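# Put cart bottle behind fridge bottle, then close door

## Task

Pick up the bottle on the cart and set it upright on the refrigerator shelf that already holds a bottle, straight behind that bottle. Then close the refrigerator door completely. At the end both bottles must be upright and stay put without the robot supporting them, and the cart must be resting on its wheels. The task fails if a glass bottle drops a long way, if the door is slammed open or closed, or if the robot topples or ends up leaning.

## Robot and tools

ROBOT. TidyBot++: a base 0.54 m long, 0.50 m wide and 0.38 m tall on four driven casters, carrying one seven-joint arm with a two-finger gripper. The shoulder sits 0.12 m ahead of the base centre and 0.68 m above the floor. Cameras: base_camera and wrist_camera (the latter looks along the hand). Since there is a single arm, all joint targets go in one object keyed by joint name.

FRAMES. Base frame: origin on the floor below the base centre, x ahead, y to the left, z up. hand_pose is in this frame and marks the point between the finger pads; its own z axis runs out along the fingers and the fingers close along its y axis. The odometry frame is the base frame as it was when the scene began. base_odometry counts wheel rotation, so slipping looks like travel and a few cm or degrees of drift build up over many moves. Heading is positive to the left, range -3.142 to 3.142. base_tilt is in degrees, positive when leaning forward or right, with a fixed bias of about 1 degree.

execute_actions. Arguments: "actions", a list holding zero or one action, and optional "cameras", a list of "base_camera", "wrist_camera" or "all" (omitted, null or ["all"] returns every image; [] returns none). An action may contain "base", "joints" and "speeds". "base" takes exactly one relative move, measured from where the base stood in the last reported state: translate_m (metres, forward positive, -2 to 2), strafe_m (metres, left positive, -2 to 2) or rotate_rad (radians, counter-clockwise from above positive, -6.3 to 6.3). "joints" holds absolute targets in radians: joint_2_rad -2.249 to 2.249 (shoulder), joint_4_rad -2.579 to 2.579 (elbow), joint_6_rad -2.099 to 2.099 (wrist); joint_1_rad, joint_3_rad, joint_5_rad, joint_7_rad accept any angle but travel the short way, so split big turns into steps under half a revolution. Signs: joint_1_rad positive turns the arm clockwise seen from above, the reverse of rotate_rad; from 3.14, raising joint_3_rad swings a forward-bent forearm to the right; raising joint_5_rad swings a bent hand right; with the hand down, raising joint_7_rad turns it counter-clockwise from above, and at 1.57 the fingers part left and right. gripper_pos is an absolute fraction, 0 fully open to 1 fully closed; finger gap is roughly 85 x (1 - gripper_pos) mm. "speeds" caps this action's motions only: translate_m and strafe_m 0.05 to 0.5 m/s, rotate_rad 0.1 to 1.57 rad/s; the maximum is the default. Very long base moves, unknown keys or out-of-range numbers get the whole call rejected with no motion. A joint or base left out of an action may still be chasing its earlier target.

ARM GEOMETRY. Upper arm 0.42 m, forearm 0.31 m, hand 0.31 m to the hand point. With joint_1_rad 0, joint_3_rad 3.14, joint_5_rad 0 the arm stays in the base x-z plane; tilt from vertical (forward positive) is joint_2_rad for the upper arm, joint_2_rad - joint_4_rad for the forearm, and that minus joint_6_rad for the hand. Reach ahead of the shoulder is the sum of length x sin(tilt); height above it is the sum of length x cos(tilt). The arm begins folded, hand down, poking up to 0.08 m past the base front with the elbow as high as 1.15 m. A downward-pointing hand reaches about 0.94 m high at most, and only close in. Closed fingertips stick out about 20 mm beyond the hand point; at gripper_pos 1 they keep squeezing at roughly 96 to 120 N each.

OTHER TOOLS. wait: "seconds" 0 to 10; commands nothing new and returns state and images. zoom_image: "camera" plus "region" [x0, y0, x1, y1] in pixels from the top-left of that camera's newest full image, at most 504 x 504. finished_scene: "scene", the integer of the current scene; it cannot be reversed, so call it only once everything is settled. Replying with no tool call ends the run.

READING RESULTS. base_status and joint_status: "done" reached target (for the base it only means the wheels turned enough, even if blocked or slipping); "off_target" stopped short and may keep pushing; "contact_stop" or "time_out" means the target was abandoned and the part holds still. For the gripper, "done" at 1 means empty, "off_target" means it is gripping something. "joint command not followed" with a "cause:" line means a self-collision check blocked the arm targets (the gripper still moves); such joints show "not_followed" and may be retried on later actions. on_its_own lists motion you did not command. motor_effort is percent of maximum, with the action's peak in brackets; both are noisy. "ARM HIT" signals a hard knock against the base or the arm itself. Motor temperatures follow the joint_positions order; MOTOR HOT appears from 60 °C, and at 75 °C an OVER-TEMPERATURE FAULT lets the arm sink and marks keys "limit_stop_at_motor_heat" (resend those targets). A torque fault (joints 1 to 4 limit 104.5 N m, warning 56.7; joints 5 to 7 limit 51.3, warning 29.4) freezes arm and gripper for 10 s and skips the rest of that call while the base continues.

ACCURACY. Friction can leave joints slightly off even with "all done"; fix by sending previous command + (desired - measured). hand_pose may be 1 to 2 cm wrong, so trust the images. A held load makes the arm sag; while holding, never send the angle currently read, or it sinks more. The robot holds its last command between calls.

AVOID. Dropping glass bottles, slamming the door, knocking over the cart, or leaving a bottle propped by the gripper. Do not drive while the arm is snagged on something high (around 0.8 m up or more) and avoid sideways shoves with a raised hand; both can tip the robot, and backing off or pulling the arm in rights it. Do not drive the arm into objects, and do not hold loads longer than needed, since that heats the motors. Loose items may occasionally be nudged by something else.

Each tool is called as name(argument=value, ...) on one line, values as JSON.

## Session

execute_actions(actions=[{"joints":{"joint_4_rad":-1.9,"joint_6_rad":-0.6}}])

Scene clock: 1.90 s.
Motor temperatures (°C, as the motors report them): [27 28 26 31 35 32 27]
base_odometry: x=+0.000 y=+0.000 heading=+0.000 (m, m, rad; odometry frame)
base_tilt: forward=+0.0 right=+0.4 (deg)
base_status: not commanded
joint_positions: joint_1_rad=-0.030 joint_2_rad=-0.401 joint_3_rad=+3.180 joint_4_rad=-1.917 joint_5_rad=+0.027 joint_6_rad=-0.617 joint_7_rad=+1.594 gripper_pos=+0.000
joint_status: all done
motor_effort: joint_1_rad=-1(0) joint_2_rad=-8(9) joint_3_rad=+1(1) joint_4_rad=+23(24) joint_5_rad=+1(1) joint_6_rad=+7(7) joint_7_rad=+0(0) (%)
hand_pose: x=+0.5325 y=-0.0090 z=+0.9203 quat_wxyz=(+0.012, +0.876, +0.010, +0.483) (m; base frame)
pictures: base_camera, wrist_camera
Images, in order (width x height): base_camera 644x364, wrist_camera 644x476.

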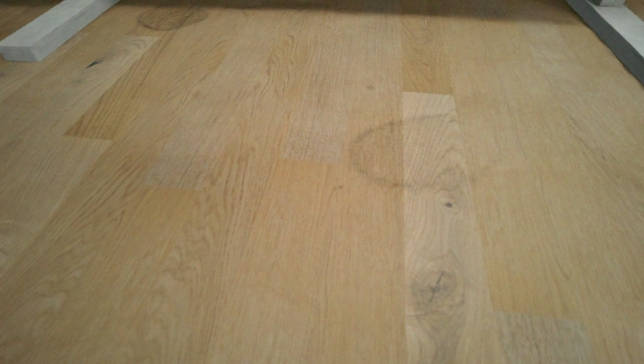

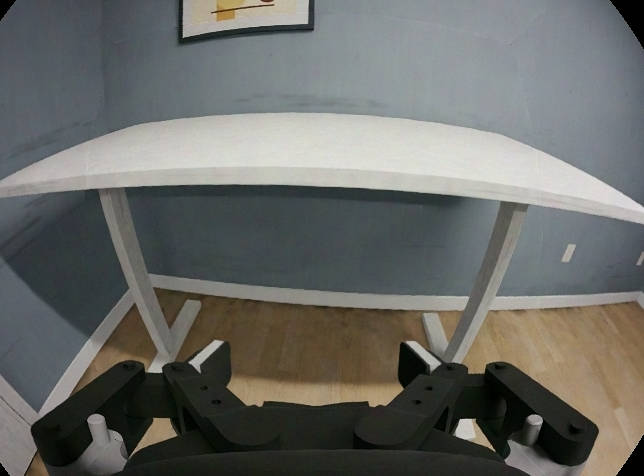

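execute_actions(actions=[{"base":{"rotate_rad":-1.9}}])

Scene clock: 4.60 s.
Motor temperatures (°C, as the motors report them): [27 28 26 31 35 32 27]
base_odometry: x=+0.000 y=+0.000 heading=-1.900 (m, m, rad; odometry frame)
base_tilt: forward=+0.0 right=+0.3 (deg)
base_status: done
joint_positions: joint_1_rad=-0.030 joint_2_rad=-0.401 joint_3_rad=+3.180 joint_4_rad=-1.917 joint_5_rad=+0.027 joint_6_rad=-0.617 joint_7_rad=+1.594 gripper_pos=+0.000
joint_status: not commanded
motor_effort: joint_1_rad=-1(2) joint_2_rad=-8(9) joint_3_rad=+1(1) joint_4_rad=+23(23) joint_5_rad=+1(0) joint_6_rad=+7(7) joint_7_rad=-1(0) (%)
hand_pose: x=+0.5326 y=-0.0090 z=+0.9204 quat_wxyz=(+0.012, +0.876, +0.010, +0.483) (m; base frame)
pictures: base_camera, wrist_camera
Images, in order (width x height): base_camera 644x364, wrist_camera 644x476.

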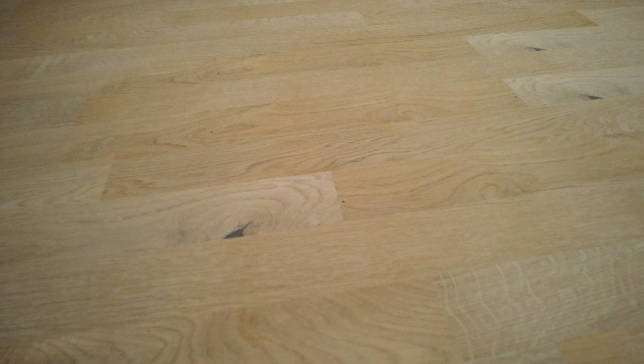

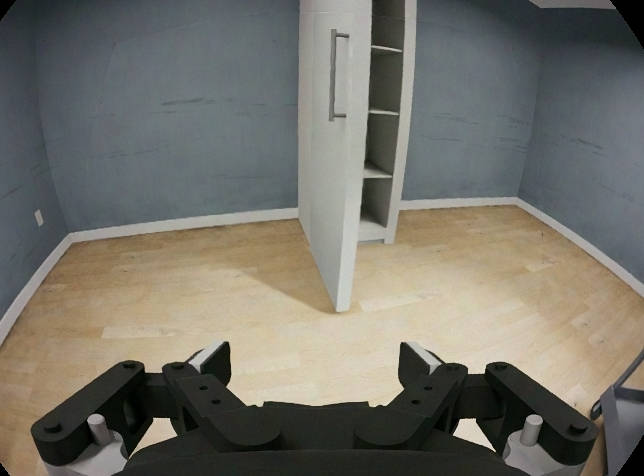

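execute_actions(actions=[{"base":{"rotate_rad":-1.2}}])

Scene clock: 6.77 s.
Motor temperatures (°C, as the motors report them): [27 28 26 31 35 32 27]
base_odometry: x=+0.000 y=+0.000 heading=-3.100 (m, m, rad; odometry frame)
base_tilt: forward=+0.1 right=+0.4 (deg)
base_status: done
joint_positions: joint_1_rad=-0.030 joint_2_rad=-0.401 joint_3_rad=+3.180 joint_4_rad=-1.917 joint_5_rad=+0.027 joint_6_rad=-0.617 joint_7_rad=+1.594 gripper_pos=+0.000
joint_status: not commanded
motor_effort: joint_1_rad=-1(1) joint_2_rad=-8(9) joint_3_rad=+0(3) joint_4_rad=+24(23) joint_5_rad=+1(0) joint_6_rad=+6(6) joint_7_rad=-1(1) (%)
hand_pose: x=+0.5326 y=-0.0090 z=+0.9204 quat_wxyz=(+0.012, +0.876, +0.010, +0.483) (m; base frame)
pictures: base_camera, wrist_camera
Images, in order (width x height): base_camera 644x364, wrist_camera 644x476.

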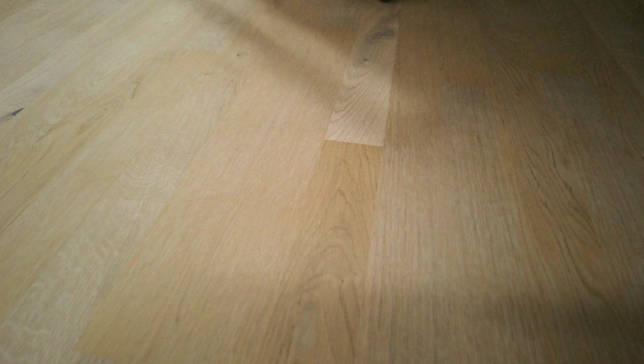

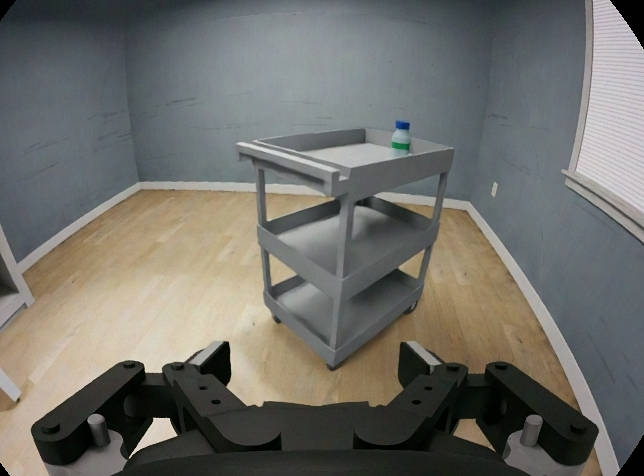

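execute_actions(actions=[{"base":{"strafe_m":-0.33},"joints":{"joint_2_rad":0.3,"joint_4_rad":-1.32,"joint_6_rad":-0.35,"joint_1_rad":0,"joint_3_rad":3.12,"joint_5_rad":-0.02,"joint_7_rad":1.55}}], cameras=["wrist_camera"])

execute_actions(actions=[{"base":{"translate_m":0.4}}])

Scene clock: 9.23 s.
Motor temperatures (°C, as the motors report them): [27 28 26 31 35 32 27]
base_odometry: x=-0.014 y=+0.330 heading=-3.100 (m, m, rad; odometry frame)
base_tilt: forward=+0.1 right=+0.4 (deg)
base_status: done
joint_positions: joint_1_rad=-0.008 joint_2_rad=+0.303 joint_3_rad=+3.143 joint_4_rad=-1.343 joint_5_rad=+0.016 joint_6_rad=-0.370 joint_7_rad=+1.594 gripper_pos=+0.000
joint_status: all done
motor_effort: joint_1_rad=-1(3) joint_2_rad=-35(38) joint_3_rad=+1(4) joint_4_rad=+23(24) joint_5_rad=+1(1) joint_6_rad=+8(7) joint_7_rad=-1(0) (%)
hand_pose: x=+0.8389 y=+0.0042 z=+0.9262 quat_wxyz=(+0.011, +0.845, +0.017, +0.534) (m; base frame)
pictures: wrist_camera
Images, in order (width x height): wrist_camera 644x476.

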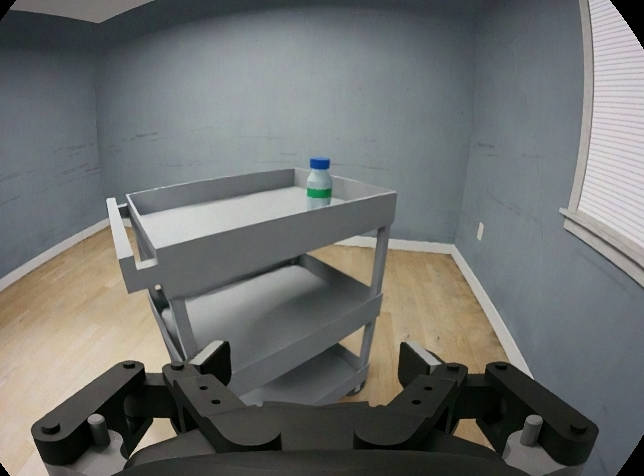

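Scene clock: 11.40 s.
Motor temperatures (°C, as the motors report them): [27 28 26 31 35 32 27]
base_odometry: x=-0.413 y=+0.313 heading=-3.101 (m, m, rad; odometry frame)
base_tilt: forward=+0.0 right=+0.3 (deg)
base_status: done
joint_positions: joint_1_rad=-0.008 joint_2_rad=+0.306 joint_3_rad=+3.143 joint_4_rad=-1.338 joint_5_rad=+0.016 joint_6_rad=-0.367 joint_7_rad=+1.594 gripper_pos=+0.000
joint_status: not commanded
motor_effort: joint_1_rad=-1(2) joint_2_rad=-35(39) joint_3_rad=+1(0) joint_4_rad=+23(25) joint_5_rad=+1(1) joint_6_rad=+8(8) joint_7_rad=+0(1) (%)
hand_pose: x=+0.8409 y=+0.0045 z=+0.9273 quat_wxyz=(+0.011, +0.844, +0.017, +0.536) (m; base frame)
pictures: base_camera, wrist_camera
Images, in order (width x height): base_camera 644x364, wrist_camera 644x476.

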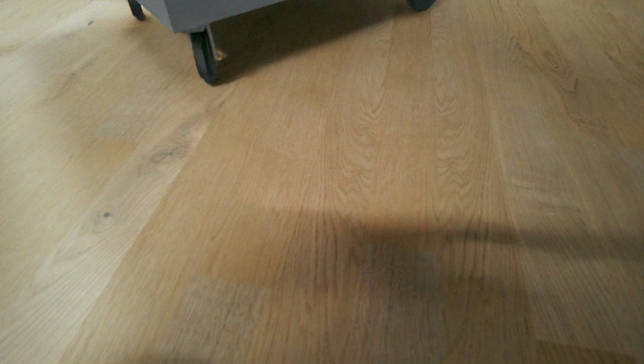

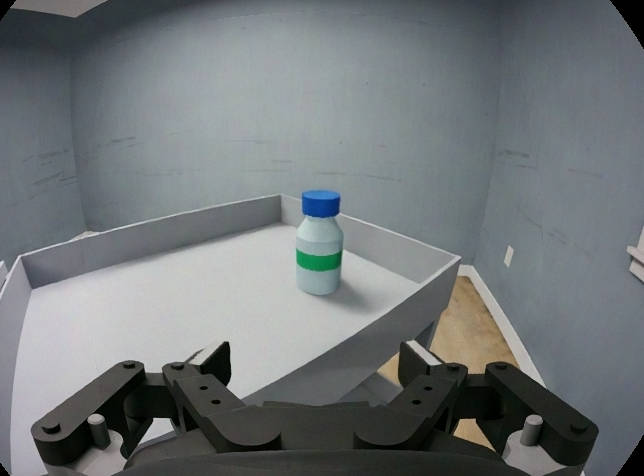

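execute_actions(actions=[{"base":{"translate_m":0.23},"joints":{"joint_1_rad":0.02}}], cameras=["wrist_camera"])

Scene clock: 13.33 s.
Motor temperatures (°C, as the motors report them): [27 28 26 31 35 32 27]
base_odometry: x=-0.643 y=+0.304 heading=-3.101 (m, m, rad; odometry frame)
base_tilt: forward=+0.1 right=+0.3 (deg)
base_status: done
joint_positions: joint_1_rad=+0.009 joint_2_rad=+0.306 joint_3_rad=+3.140 joint_4_rad=-1.337 joint_5_rad=+0.015 joint_6_rad=-0.366 joint_7_rad=+1.594 gripper_pos=+0.000
joint_status: all done
motor_effort: joint_1_rad=-1(1) joint_2_rad=-36(39) joint_3_rad=+1(0) joint_4_rad=+24(24) joint_5_rad=+1(1) joint_6_rad=+8(7) joint_7_rad=+0(0) (%)
hand_pose: x=+0.8411 y=-0.0060 z=+0.9286 quat_wxyz=(+0.014, +0.844, +0.011, +0.537) (m; base frame)
pictures: wrist_camera
Images, in order (width x height): wrist_camera 644x476.

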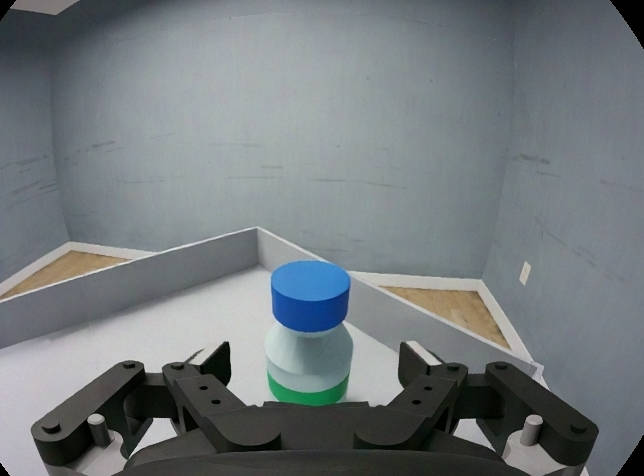

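execute_actions(actions=[{"base":{"translate_m":0.065}}], cameras=["wrist_camera"])

execute_actions(actions=[{"joints":{"gripper_pos":1}}], cameras=["wrist_camera"])

Scene clock: 14.77 s.
Motor temperatures (°C, as the motors report them): [27 28 26 31 35 32 27]
base_odometry: x=-0.708 y=+0.302 heading=-3.101 (m, m, rad; odometry frame)
base_tilt: forward=+0.1 right=+0.4 (deg)
base_status: done
joint_positions: joint_1_rad=+0.009 joint_2_rad=+0.305 joint_3_rad=+3.140 joint_4_rad=-1.336 joint_5_rad=+0.015 joint_6_rad=-0.366 joint_7_rad=+1.594 gripper_pos=+0.000
joint_status: not commanded
motor_effort: joint_1_rad=+0(2) joint_2_rad=-36(40) joint_3_rad=+1(0) joint_4_rad=+24(24) joint_5_rad=+1(0) joint_6_rad=+7(7) joint_7_rad=+0(0) (%)
hand_pose: x=+0.8411 y=-0.0060 z=+0.9293 quat_wxyz=(+0.014, +0.843, +0.011, +0.537) (m; base frame)
pictures: wrist_camera
Images, in order (width x height): wrist_camera 644x476.

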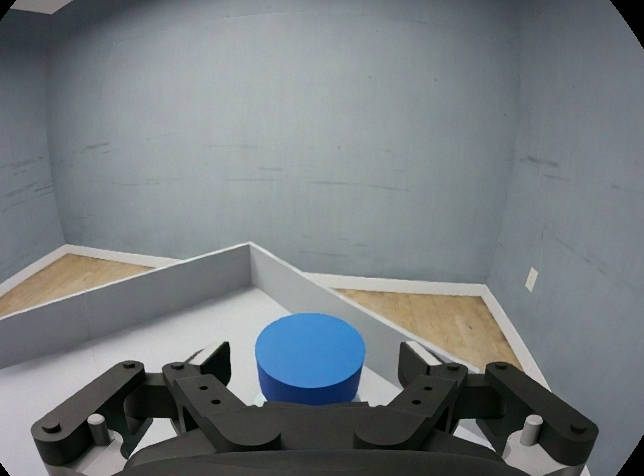

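Scene clock: 15.87 s.
Motor temperatures (°C, as the motors report them): [27 28 26 31 35 32 27]
base_odometry: x=-0.708 y=+0.302 heading=-3.101 (m, m, rad; odometry frame)
base_tilt: forward=+0.0 right=+0.4 (deg)
base_status: not commanded
joint_positions: joint_1_rad=+0.009 joint_2_rad=+0.305 joint_3_rad=+3.139 joint_4_rad=-1.336 joint_5_rad=+0.014 joint_6_rad=-0.365 joint_7_rad=+1.594 gripper_pos=+0.443
joint_status: gripper_pos off_target (ended at +0.443, target +1.000)
motor_effort: joint_1_rad=+0(1) joint_2_rad=-36(38) joint_3_rad=+1(2) joint_4_rad=+24(26) joint_5_rad=+1(0) joint_6_rad=+8(9) joint_7_rad=-1(1) (%)
hand_pose: x=+0.8410 y=-0.0053 z=+0.9300 quat_wxyz=(+0.013, +0.843, +0.011, +0.538) (m; base frame)
pictures: wrist_camera
Images, in order (width x height): wrist_camera 644x476.

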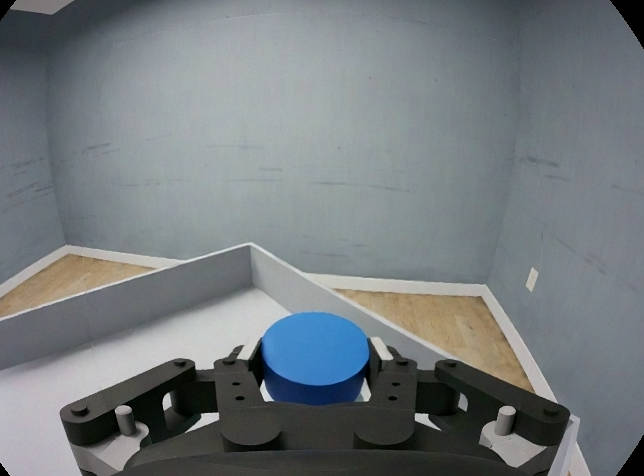

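execute_actions(actions=[{"joints":{"joint_2_rad":-0.1,"joint_6_rad":-0.7}}], cameras=[])

execute_actions(actions=[{"base":{"translate_m":-0.12}}], cameras=[])

execute_actions(actions=[{"base":{"rotate_rad":1.38},"speeds":{"rotate_rad":0.9}}])

Scene clock: 18.27 s.
Motor temperatures (°C, as the motors report them): [27 28 26 31 35 32 27]
base_odometry: x=-0.708 y=+0.302 heading=-3.101 (m, m, rad; odometry frame)
base_tilt: forward=+0.1 right=+0.4 (deg)
base_status: not commanded
joint_positions: joint_1_rad=+0.009 joint_2_rad=-0.077 joint_3_rad=+3.139 joint_4_rad=-1.342 joint_5_rad=+0.014 joint_6_rad=-0.706 joint_7_rad=+1.594 gripper_pos=+0.443
joint_status: all done
motor_effort: joint_1_rad=-1(1) joint_2_rad=-26(44) joint_3_rad=+1(0) joint_4_rad=+28(31) joint_5_rad=+1(1) joint_6_rad=+11(12) joint_7_rad=+0(1) (%)
hand_pose: x=+0.6732 y=-0.0052 z=+1.0746 quat_wxyz=(+0.015, +0.834, +0.009, +0.552) (m; base frame)
pictures: none
No camera images: the call's "cameras" was empty. Leave "cameras" out to get every camera's image.

Scene clock: 19.77 s.
Motor temperatures (°C, as the motors report them): [27 28 26 31 35 33 27]
base_odometry: x=-0.588 y=+0.307 heading=-3.101 (m, m, rad; odometry frame)
base_tilt: forward=+0.0 right=+0.3 (deg)
base_status: done
joint_positions: joint_1_rad=+0.010 joint_2_rad=-0.077 joint_3_rad=+3.139 joint_4_rad=-1.342 joint_5_rad=+0.013 joint_6_rad=-0.709 joint_7_rad=+1.594 gripper_pos=+0.443
joint_status: not commanded
motor_effort: joint_1_rad=-1(0) joint_2_rad=-24(29) joint_3_rad=+1(2) joint_4_rad=+28(29) joint_5_rad=+1(1) joint_6_rad=+11(12) joint_7_rad=+0(0) (%)
hand_pose: x=+0.6727 y=-0.0048 z=+1.0739 quat_wxyz=(+0.014, +0.834, +0.009, +0.551) (m; base frame)
pictures: none
No camera images: the call's "cameras" was empty. Leave "cameras" out to get every camera's image.

Scene clock: 22.17 s.
Motor temperatures (°C, as the motors report them): [27 28 26 31 35 33 27]
base_odometry: x=-0.588 y=+0.307 heading=-1.721 (m, m, rad; odometry frame)
base_tilt: forward=+0.0 right=+0.3 (deg)
base_status: done
joint_positions: joint_1_rad=+0.017 joint_2_rad=-0.077 joint_3_rad=+3.127 joint_4_rad=-1.342 joint_5_rad=+0.008 joint_6_rad=-0.709 joint_7_rad=+1.594 gripper_pos=+0.443
joint_status: not commanded
motor_effort: joint_1_rad=-1(2) joint_2_rad=-25(26) joint_3_rad=+1(4) joint_4_rad=+28(29) joint_5_rad=+1(2) joint_6_rad=+11(11) joint_7_rad=+0(0) (%)
hand_pose: x=+0.6727 y=-0.0009 z=+1.0737 quat_wxyz=(+0.011, +0.834, +0.010, +0.551) (m; base frame)
pictures: base_camera, wrist_camera
Images, in order (width x height): base_camera 644x364, wrist_camera 644x476.

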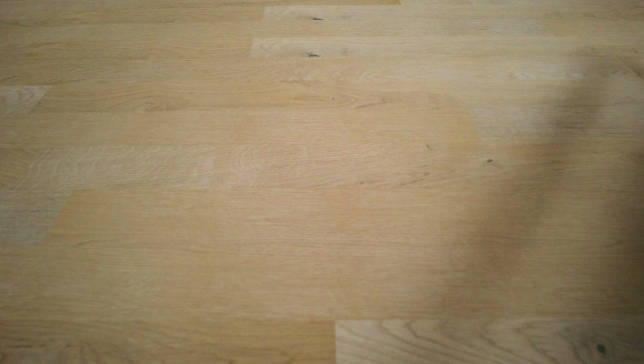

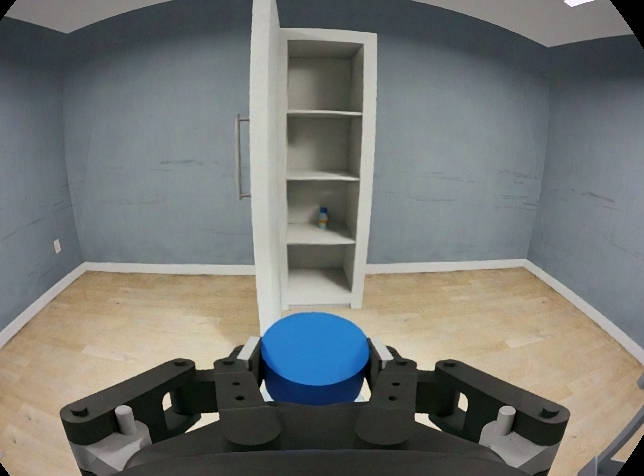

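execute_actions(actions=[{"base":{"translate_m":0.95},"joints":{"joint_2_rad":1.55,"joint_4_rad":0.55,"joint_6_rad":-0.92}}])

Scene clock: 25.77 s.
Motor temperatures (°C, as the motors report them): [27 29 26 32 35 33 27]
base_odometry: x=-0.730 y=-0.633 heading=-1.721 (m, m, rad; odometry frame)
base_tilt: forward=+0.0 right=+0.3 (deg)
base_status: done
joint_positions: joint_1_rad=+0.017 joint_2_rad=+1.592 joint_3_rad=+3.127 joint_4_rad=+0.501 joint_5_rad=+0.008 joint_6_rad=-0.924 joint_7_rad=+1.594 gripper_pos=+0.443
joint_status: joint_2_rad off_target (ended at +1.592, target +1.550); joint_4_rad off_target (ended at +0.501, target +0.550); the others done
motor_effort: joint_1_rad=-1(1) joint_2_rad=-71(75) joint_3_rad=+0(0) joint_4_rad=+27(29) joint_5_rad=+0(1) joint_6_rad=+11(13) joint_7_rad=-1(0) (%)
hand_pose: x=+1.0994 y=-0.0175 z=+0.6839 quat_wxyz=(+0.008, +0.846, -0.001, +0.534) (m; base frame)
pictures: base_camera, wrist_camera
Images, in order (width x height): base_camera 644x364, wrist_camera 644x476.

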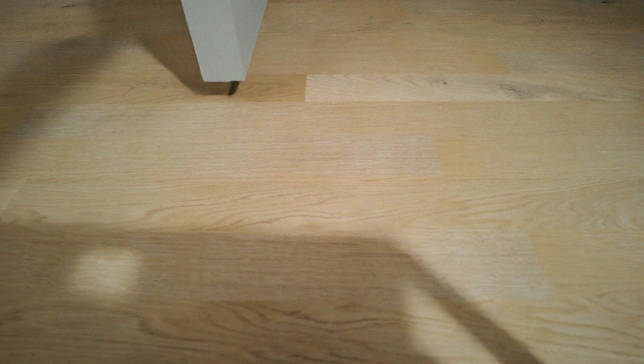

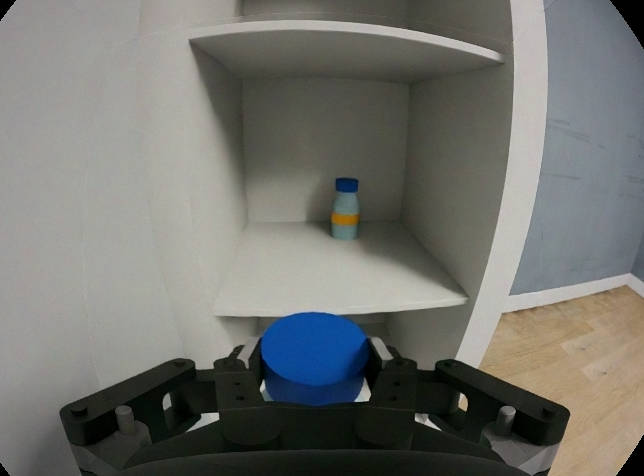

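execute_actions(actions=[{"base":{"strafe_m":-0.07},"joints":{"joint_2_rad":1.52}}], cameras=["wrist_camera"])

execute_actions(actions=[{"base":{"translate_m":0.33},"speeds":{"translate_m":0.25}}])

Scene clock: 28.07 s.
Motor temperatures (°C, as the motors report them): [27 29 26 32 35 33 27]
base_odometry: x=-0.799 y=-0.623 heading=-1.721 (m, m, rad; odometry frame)
base_tilt: forward=+0.1 right=+0.4 (deg)
base_status: done
joint_positions: joint_1_rad=+0.025 joint_2_rad=+1.573 joint_3_rad=+3.127 joint_4_rad=+0.505 joint_5_rad=+0.007 joint_6_rad=-0.927 joint_7_rad=+1.594 gripper_pos=+0.443
joint_status: joint_2_rad off_target (ended at +1.573, target +1.520)
motor_effort: joint_1_rad=-1(6) joint_2_rad=-71(73) joint_3_rad=+0(1) joint_4_rad=+27(28) joint_5_rad=+0(0) joint_6_rad=+11(11) joint_7_rad=+0(1) (%)
hand_pose: x=+1.0986 y=-0.0256 z=+0.7042 quat_wxyz=(+0.011, +0.840, -0.005, +0.542) (m; base frame)
pictures: wrist_camera
Images, in order (width x height): wrist_camera 644x476.

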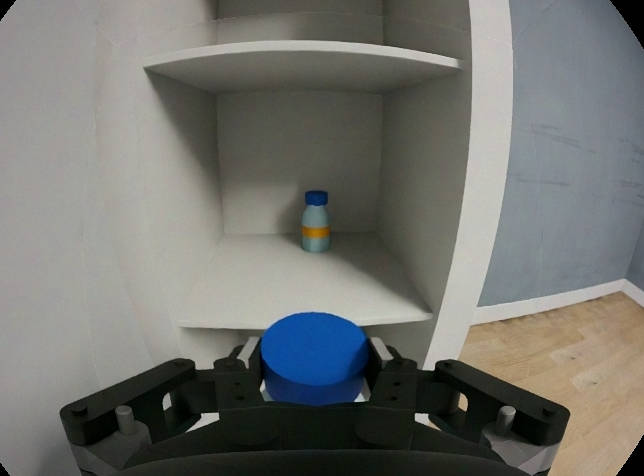

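Scene clock: 30.27 s.
Motor temperatures (°C, as the motors report them): [27 29 26 32 35 33 27]
base_odometry: x=-0.849 y=-0.949 heading=-1.721 (m, m, rad; odometry frame)
base_tilt: forward=+0.1 right=+0.4 (deg)
base_status: done
joint_positions: joint_1_rad=+0.025 joint_2_rad=+1.573 joint_3_rad=+3.127 joint_4_rad=+0.506 joint_5_rad=+0.007 joint_6_rad=-0.929 joint_7_rad=+1.594 gripper_pos=+0.443
joint_status: not commanded
motor_effort: joint_1_rad=+0(1) joint_2_rad=-71(73) joint_3_rad=+0(0) joint_4_rad=+27(28) joint_5_rad=+0(1) joint_6_rad=+11(12) joint_7_rad=+0(1) (%)
hand_pose: x=+1.0983 y=-0.0256 z=+0.7045 quat_wxyz=(+0.011, +0.840, -0.005, +0.542) (m; base frame)
pictures: base_camera, wrist_camera
Images, in order (width x height): base_camera 644x364, wrist_camera 644x476.

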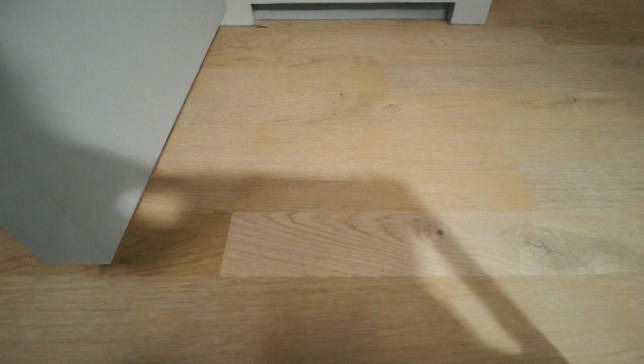

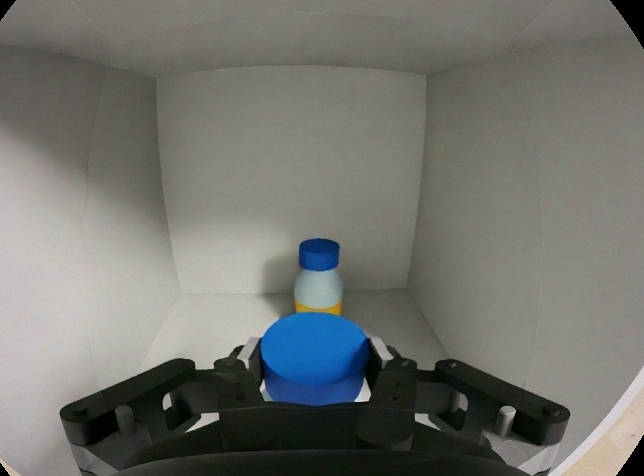

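execute_actions(actions=[{"base":{"strafe_m":-0.1},"speeds":{"strafe_m":0.1}}], cameras=[])

execute_actions(actions=[{"base":{"translate_m":0.24},"speeds":{"translate_m":0.12}}])

Scene clock: 35.13 s.
Motor temperatures (°C, as the motors report them): [27 29 26 32 35 33 27]
base_odometry: x=-0.948 y=-0.934 heading=-1.721 (m, m, rad; odometry frame)
base_tilt: forward=+0.1 right=+0.4 (deg)
base_status: done
joint_positions: joint_1_rad=+0.025 joint_2_rad=+1.573 joint_3_rad=+3.127 joint_4_rad=+0.506 joint_5_rad=+0.007 joint_6_rad=-0.929 joint_7_rad=+1.594 gripper_pos=+0.443
joint_status: not commanded
motor_effort: joint_1_rad=+0(4) joint_2_rad=-71(72) joint_3_rad=+0(1) joint_4_rad=+27(28) joint_5_rad=+0(0) joint_6_rad=+10(11) joint_7_rad=+0(0) (%)
hand_pose: x=+1.0983 y=-0.0251 z=+0.7045 quat_wxyz=(+0.010, +0.840, -0.005, +0.542) (m; base frame)
pictures: none
No camera images: the call's "cameras" was empty. Leave "cameras" out to get every camera's image.

Scene clock: 37.73 s.
Motor temperatures (°C, as the motors report them): [27 29 26 32 35 33 27]
base_odometry: x=-0.984 y=-1.172 heading=-1.721 (m, m, rad; odometry frame)
base_tilt: forward=+0.1 right=+0.3 (deg)
base_status: done
joint_positions: joint_1_rad=+0.025 joint_2_rad=+1.572 joint_3_rad=+3.127 joint_4_rad=+0.506 joint_5_rad=+0.007 joint_6_rad=-0.930 joint_7_rad=+1.594 gripper_pos=+0.443
joint_status: not commanded
motor_effort: joint_1_rad=-1(1) joint_2_rad=-70(73) joint_3_rad=-1(0) joint_4_rad=+26(28) joint_5_rad=+1(0) joint_6_rad=+11(12) joint_7_rad=+0(0) (%)
hand_pose: x=+1.0982 y=-0.0251 z=+0.7051 quat_wxyz=(+0.010, +0.840, -0.005, +0.542) (m; base frame)
pictures: base_camera, wrist_camera
Images, in order (width x height): base_camera 644x364, wrist_camera 644x476.

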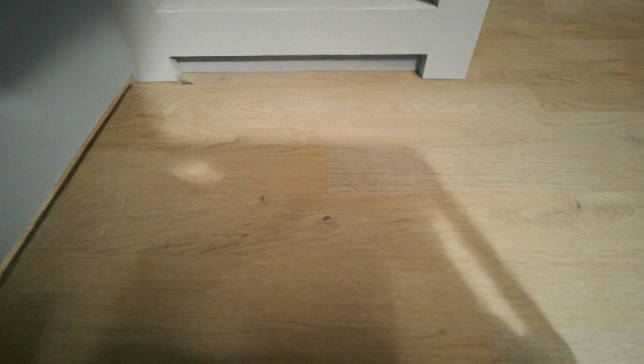

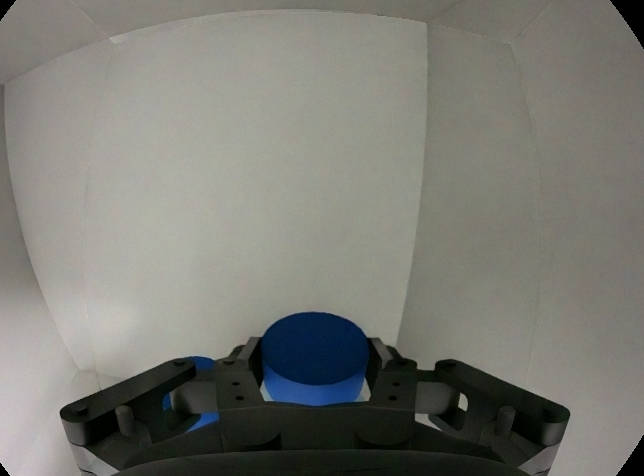

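execute_actions(actions=[{"base":{"translate_m":0.12},"speeds":{"translate_m":0.07}}])

execute_actions(actions=[{"joints":{"joint_1_rad":-0.08}}], cameras=["wrist_camera"])

Scene clock: 40.13 s.
Motor temperatures (°C, as the motors report them): [27 30 26 32 35 33 27]
base_odometry: x=-1.002 y=-1.290 heading=-1.721 (m, m, rad; odometry frame)
base_tilt: forward=+0.0 right=+0.4 (deg)
base_status: done
joint_positions: joint_1_rad=+0.025 joint_2_rad=+1.546 joint_3_rad=+3.127 joint_4_rad=+0.522 joint_5_rad=+0.007 joint_6_rad=-1.040 joint_7_rad=+1.594 gripper_pos=+0.443
joint_status: not commanded
motor_effort: joint_1_rad=-4(5) joint_2_rad=-65(72) joint_3_rad=+0(0) joint_4_rad=+23(27) joint_5_rad=-1(1) joint_6_rad=+21(27) joint_7_rad=-1(1) (%)
hand_pose: x=+1.0820 y=-0.0252 z=+0.7092 quat_wxyz=(+0.010, +0.858, -0.005, +0.514) (m; base frame)
pictures: base_camera, wrist_camera
Images, in order (width x height): base_camera 644x364, wrist_camera 644x476.

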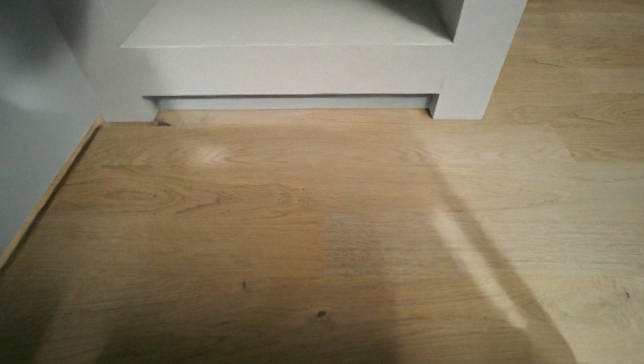

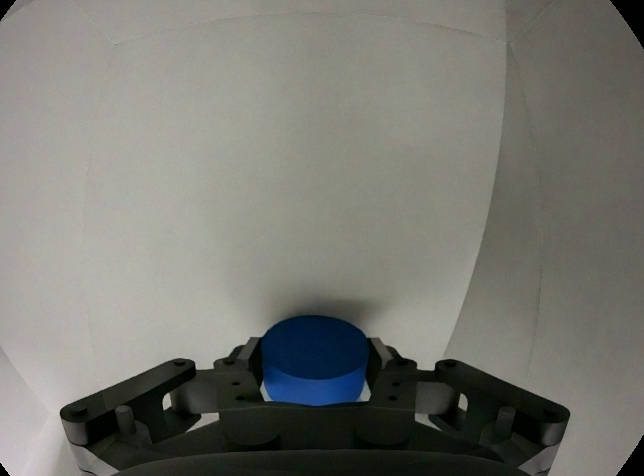

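Scene clock: 41.07 s.
Motor temperatures (°C, as the motors report them): [27 30 26 32 35 33 27]
base_odometry: x=-1.002 y=-1.290 heading=-1.721 (m, m, rad; odometry frame)
base_tilt: forward=+0.1 right=+0.4 (deg)
base_status: not commanded
joint_positions: joint_1_rad=+0.024 joint_2_rad=+1.546 joint_3_rad=+3.127 joint_4_rad=+0.522 joint_5_rad=+0.007 joint_6_rad=-1.040 joint_7_rad=+1.592 gripper_pos=+0.443
joint_status: joint_1_rad off_target (ended at +0.024, target -0.080)
motor_effort: joint_1_rad=-18(18) joint_2_rad=-65(67) joint_3_rad=+0(0) joint_4_rad=+23(24) joint_5_rad=-7(7) joint_6_rad=+21(22) joint_7_rad=+0(0) (%)
hand_pose: x=+1.0821 y=-0.0240 z=+0.7092 quat_wxyz=(+0.009, +0.858, -0.005, +0.514) (m; base frame)
pictures: wrist_camera
Images, in order (width x height): wrist_camera 644x476.

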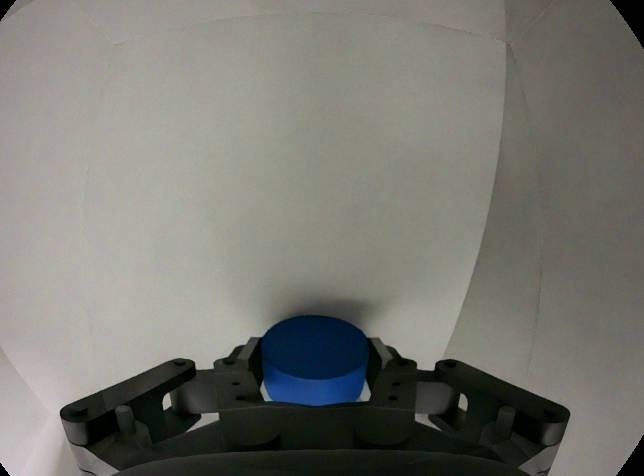

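At the back wall; ease off.

execute_actions(actions=[{"base":{"translate_m":-0.018},"speeds":{"translate_m":0.05},"joints":{"joint_1_rad":-0.08,"joint_6_rad":-0.96}}], cameras=["wrist_camera"])

Scene clock: 42.67 s.
Motor temperatures (°C, as the motors report them): [27 30 26 32 35 33 27]
base_odometry: x=-0.999 y=-1.272 heading=-1.721 (m, m, rad; odometry frame)
base_tilt: forward=+0.0 right=+0.4 (deg)
base_status: done
joint_positions: joint_1_rad=-0.083 joint_2_rad=+1.560 joint_3_rad=+3.127 joint_4_rad=+0.522 joint_5_rad=+0.006 joint_6_rad=-0.996 joint_7_rad=+1.592 gripper_pos=+0.443
joint_status: all done
motor_effort: joint_1_rad=+0(17) joint_2_rad=-70(72) joint_3_rad=+0(1) joint_4_rad=+26(27) joint_5_rad=+0(7) joint_6_rad=+10(20) joint_7_rad=+0(1) (%)
hand_pose: x=+1.0856 y=+0.0799 z=+0.7074 quat_wxyz=(-0.020, +0.850, +0.040, +0.526) (m; base frame)
pictures: wrist_camera
Images, in order (width x height): wrist_camera 644x476.

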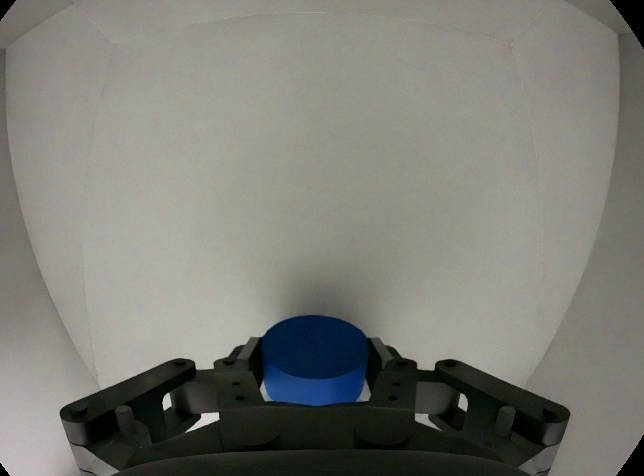

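execute_actions(actions=[{"joints":{"joint_1_rad":-0.06,"joint_2_rad":1.57}}], cameras=["wrist_camera"])

Scene clock: 43.87 s.
Motor temperatures (°C, as the motors report them): [27 30 26 32 35 33 27]
base_odometry: x=-0.999 y=-1.272 heading=-1.721 (m, m, rad; odometry frame)
base_tilt: forward=+0.1 right=+0.3 (deg)
base_status: not commanded
joint_positions: joint_1_rad=-0.073 joint_2_rad=+1.615 joint_3_rad=+3.127 joint_4_rad=+0.522 joint_5_rad=+0.006 joint_6_rad=-0.994 joint_7_rad=+1.592 gripper_pos=+0.443
joint_status: joint_2_rad off_target (ended at +1.615, target +1.570); the others done
motor_effort: joint_1_rad=-1(1) joint_2_rad=-70(71) joint_3_rad=+0(1) joint_4_rad=+26(27) joint_5_rad=+1(1) joint_6_rad=+9(11) joint_7_rad=+0(0) (%)
hand_pose: x=+1.0867 y=+0.0703 z=+0.6549 quat_wxyz=(-0.016, +0.863, +0.037, +0.503) (m; base frame)
pictures: wrist_camera
Images, in order (width x height): wrist_camera 644x476.

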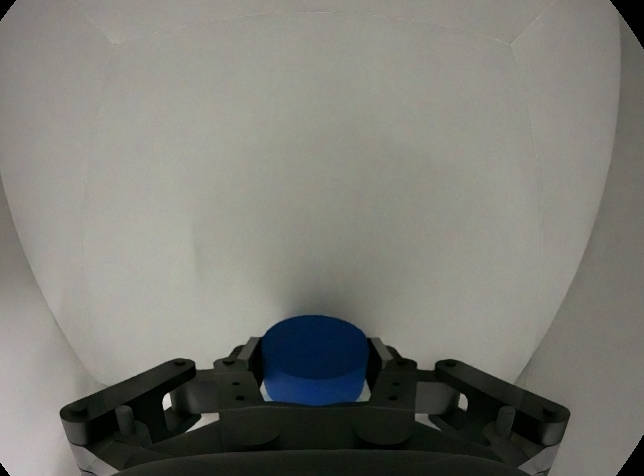

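execute_actions(actions=[{"joints":{"joint_2_rad":1.61}}], cameras=[])

Scene clock: 44.70 s.
Motor temperatures (°C, as the motors report them): [27 30 26 32 35 33 27]
base_odometry: x=-0.999 y=-1.272 heading=-1.721 (m, m, rad; odometry frame)
base_tilt: forward=+0.0 right=+0.4 (deg)
base_status: not commanded
joint_positions: joint_1_rad=-0.073 joint_2_rad=+1.618 joint_3_rad=+3.127 joint_4_rad=+0.526 joint_5_rad=+0.006 joint_6_rad=-0.991 joint_7_rad=+1.592 gripper_pos=+0.443
joint_status: all done
motor_effort: joint_1_rad=+0(0) joint_2_rad=-65(70) joint_3_rad=+0(0) joint_4_rad=+23(26) joint_5_rad=+1(1) joint_6_rad=+9(10) joint_7_rad=+0(0) (%)
hand_pose: x=+1.0872 y=+0.0703 z=+0.6542 quat_wxyz=(-0.016, +0.862, +0.037, +0.505) (m; base frame)
pictures: none
No camera images: the call's "cameras" was empty. Leave "cameras" out to get every camera's image.

execute_actions(actions=[{"joints":{"gripper_pos":0}}], cameras=["wrist_camera"])

execute_actions(actions=[{"joints":{"joint_2_rad":1.555,"joint_6_rad":-0.92}}], cameras=["wrist_camera"])

execute_actions(actions=[{"base":{"translate_m":-0.55},"speeds":{"translate_m":0.3},"joints":{"joint_6_rad":-0.85}}])

Scene clock: 46.07 s.
Motor temperatures (°C, as the motors report them): [27 30 26 32 35 33 27]
base_odometry: x=-0.999 y=-1.272 heading=-1.721 (m, m, rad; odometry frame)
base_tilt: forward=+0.1 right=+0.3 (deg)
base_status: not commanded
joint_positions: joint_1_rad=-0.073 joint_2_rad=+1.614 joint_3_rad=+3.127 joint_4_rad=+0.531 joint_5_rad=+0.006 joint_6_rad=-0.980 joint_7_rad=+1.592 gripper_pos=+0.000
joint_status: all done
motor_effort: joint_1_rad=-1(0) joint_2_rad=-62(68) joint_3_rad=+0(0) joint_4_rad=+21(25) joint_5_rad=+1(1) joint_6_rad=+7(9) joint_7_rad=-1(1) (%)
hand_pose: x=+1.0889 y=+0.0703 z=+0.6645 quat_wxyz=(-0.016, +0.857, +0.036, +0.514) (m; base frame)
pictures: wrist_camera
Images, in order (width x height): wrist_camera 644x476.

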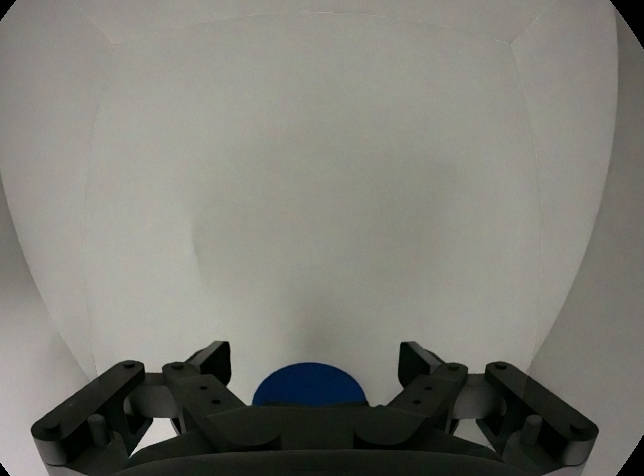

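Scene clock: 47.07 s.
Motor temperatures (°C, as the motors report them): [27 30 26 32 35 33 27]
base_odometry: x=-0.999 y=-1.272 heading=-1.721 (m, m, rad; odometry frame)
base_tilt: forward=+0.1 right=+0.3 (deg)
base_status: not commanded
joint_positions: joint_1_rad=-0.073 joint_2_rad=+1.552 joint_3_rad=+3.127 joint_4_rad=+0.537 joint_5_rad=+0.006 joint_6_rad=-0.937 joint_7_rad=+1.592 gripper_pos=+0.000
joint_status: all done
motor_effort: joint_1_rad=-1(1) joint_2_rad=-62(65) joint_3_rad=+0(0) joint_4_rad=+21(23) joint_5_rad=+1(0) joint_6_rad=+7(8) joint_7_rad=-1(0) (%)
hand_pose: x=+1.0931 y=+0.0705 z=+0.7396 quat_wxyz=(-0.018, +0.828, +0.035, +0.560) (m; base frame)
pictures: wrist_camera
Images, in order (width x height): wrist_camera 644x476.

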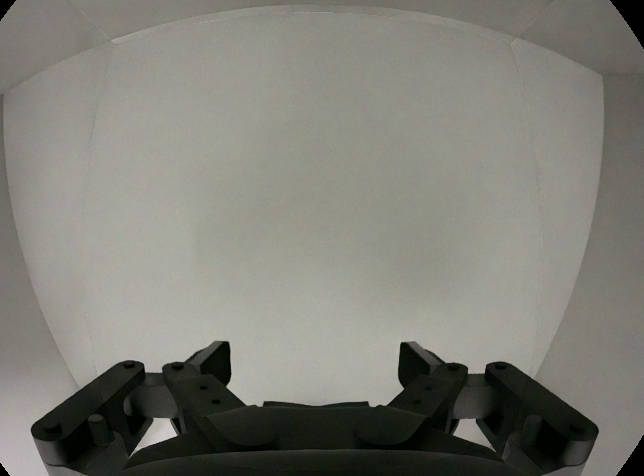

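Scene clock: 49.93 s.
Motor temperatures (°C, as the motors report them): [27 30 26 32 35 33 27]
base_odometry: x=-0.917 y=-0.728 heading=-1.721 (m, m, rad; odometry frame)
base_tilt: forward=+0.0 right=+0.3 (deg)
base_status: done
joint_positions: joint_1_rad=-0.070 joint_2_rad=+1.554 joint_3_rad=+3.127 joint_4_rad=+0.537 joint_5_rad=+0.006 joint_6_rad=-0.861 joint_7_rad=+1.592 gripper_pos=+0.000
joint_status: all done
motor_effort: joint_1_rad=-1(3) joint_2_rad=-61(65) joint_3_rad=+0(1) joint_4_rad=+21(23) joint_5_rad=+1(0) joint_6_rad=+7(8) joint_7_rad=+0(1) (%)
hand_pose: x=+1.1014 y=+0.0680 z=+0.7598 quat_wxyz=(-0.017, +0.806, +0.033, +0.590) (m; base frame)
pictures: base_camera, wrist_camera
Images, in order (width x height): base_camera 644x364, wrist_camera 644x476.

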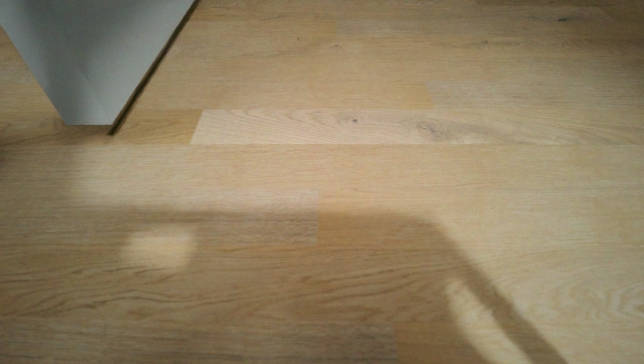

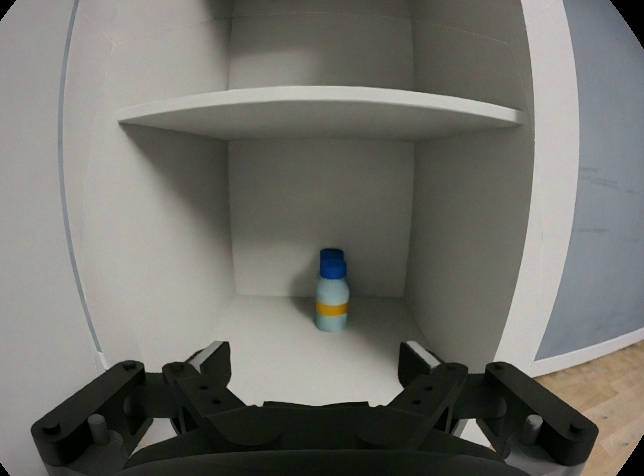

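execute_actions(actions=[{"joints":{"joint_1_rad":0,"joint_2_rad":-0.1,"joint_4_rad":-2.5,"joint_6_rad":-0.2,"gripper_pos":1}}], cameras=[])

execute_actions(actions=[{"base":{"strafe_m":0.6}}])

execute_actions(actions=[{"base":{"translate_m":0.1},"joints":{"joint_2_rad":0.9,"joint_4_rad":-1.9,"joint_6_rad":1.2}}])

execute_actions(actions=[{"base":{"strafe_m":-0.55},"speeds":{"strafe_m":0.1}}])

Scene clock: 54.17 s.
Motor temperatures (°C, as the motors report them): [27 30 26 32 35 33 27]
base_odometry: x=-0.917 y=-0.728 heading=-1.721 (m, m, rad; odometry frame)
base_tilt: forward=+0.0 right=+0.4 (deg)
base_status: not commanded
joint_positions: joint_1_rad=-0.017 joint_2_rad=-0.091 joint_3_rad=+3.127 joint_4_rad=-2.483 joint_5_rad=+0.006 joint_6_rad=-0.221 joint_7_rad=+1.592 gripper_pos=+0.999
joint_status: all done
motor_effort: joint_1_rad=-1(1) joint_2_rad=-12(64) joint_3_rad=+1(0) joint_4_rad=+16(24) joint_5_rad=+0(1) joint_6_rad=+4(8) joint_7_rad=+0(0) (%)
hand_pose: x=+0.4519 y=+0.0114 z=+0.6021 quat_wxyz=(+0.001, +0.965, +0.028, +0.262) (m; base frame)
pictures: none
No camera images: the call's "cameras" was empty. Leave "cameras" out to get every camera's image.

Scene clock: 56.73 s.
Motor temperatures (°C, as the motors report them): [27 30 26 32 35 33 27]
base_odometry: x=-0.323 y=-0.818 heading=-1.721 (m, m, rad; odometry frame)
base_tilt: forward=+0.0 right=+0.2 (deg)
base_status: done
joint_positions: joint_1_rad=-0.013 joint_2_rad=-0.091 joint_3_rad=+3.127 joint_4_rad=-2.483 joint_5_rad=+0.006 joint_6_rad=-0.220 joint_7_rad=+1.592 gripper_pos=+0.999
joint_status: not commanded
motor_effort: joint_1_rad=-1(0) joint_2_rad=-12(13) joint_3_rad=+1(2) joint_4_rad=+16(16) joint_5_rad=+1(1) joint_6_rad=+4(4) joint_7_rad=+0(1) (%)
hand_pose: x=+0.4521 y=+0.0101 z=+0.6022 quat_wxyz=(+0.001, +0.965, +0.026, +0.262) (m; base frame)
pictures: base_camera, wrist_camera
Images, in order (width x height): base_camera 644x364, wrist_camera 644x476.

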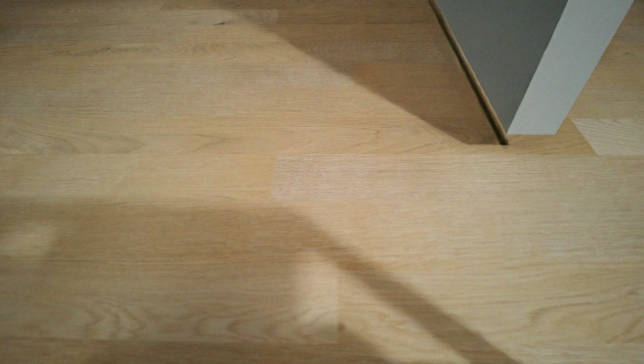

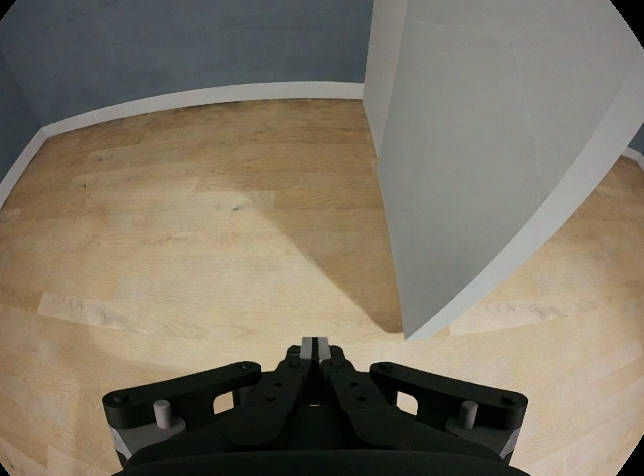

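Scene clock: 59.03 s.
Motor temperatures (°C, as the motors report them): [27 30 26 32 35 33 27]
base_odometry: x=-0.338 y=-0.917 heading=-1.721 (m, m, rad; odometry frame)
base_tilt: forward=+0.0 right=+0.3 (deg)
base_status: done
joint_positions: joint_1_rad=-0.013 joint_2_rad=+0.897 joint_3_rad=+3.127 joint_4_rad=-1.922 joint_5_rad=+0.006 joint_6_rad=+1.181 joint_7_rad=+1.592 gripper_pos=+0.999
joint_status: all done
motor_effort: joint_1_rad=-1(0) joint_2_rad=-43(45) joint_3_rad=+0(0) joint_4_rad=+12(19) joint_5_rad=+1(1) joint_6_rad=+8(8) joint_7_rad=-1(0) (%)
hand_pose: x=+0.8577 y=+0.0203 z=+0.6254 quat_wxyz=(-0.006, +0.730, +0.015, +0.683) (m; base frame)
pictures: base_camera, wrist_camera
Images, in order (width x height): base_camera 644x364, wrist_camera 644x476.

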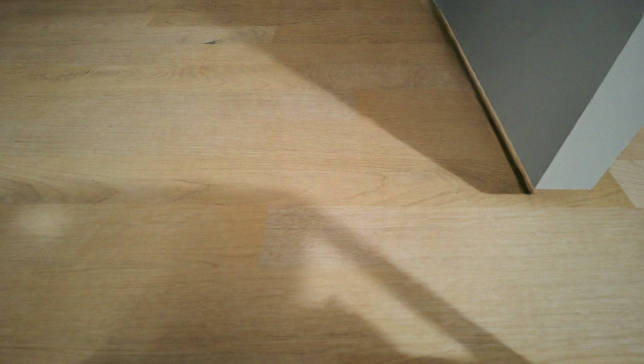

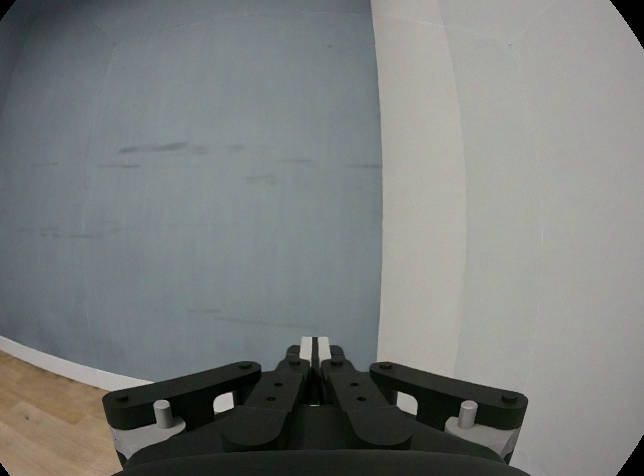

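Scene clock: 65.10 s.
Motor temperatures (°C, as the motors report them): [27 30 26 32 35 33 27]
base_odometry: x=-0.882 y=-0.835 heading=-1.721 (m, m, rad; odometry frame)
base_tilt: forward=+0.1 right=+0.4 (deg)
base_status: done
joint_positions: joint_1_rad=-0.003 joint_2_rad=+0.897 joint_3_rad=+3.112 joint_4_rad=-1.920 joint_5_rad=+0.007 joint_6_rad=+1.181 joint_7_rad=+1.592 gripper_pos=+0.999
joint_status: not commanded
motor_effort: joint_1_rad=-1(8) joint_2_rad=-44(45) joint_3_rad=+0(7) joint_4_rad=+12(14) joint_5_rad=+1(5) joint_6_rad=+8(8) joint_7_rad=+0(0) (%)
hand_pose: x=+0.8583 y=+0.0201 z=+0.6267 quat_wxyz=(-0.010, +0.729, +0.010, +0.684) (m; base frame)
pictures: base_camera, wrist_camera
Images, in order (width x height): base_camera 644x364, wrist_camera 644x476.

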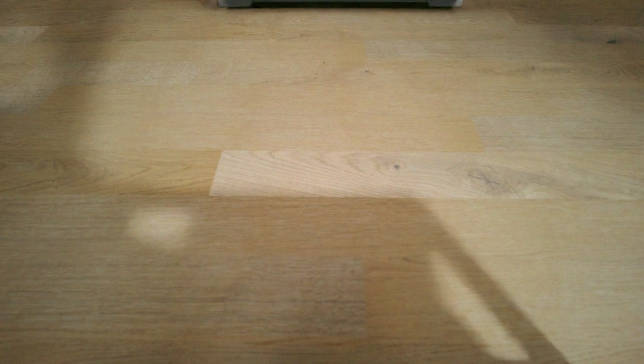

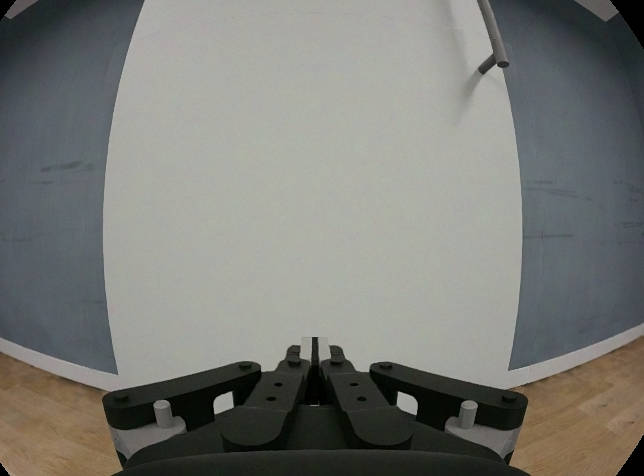

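finished_scene(scene=2)

The scene is finished: the task was done.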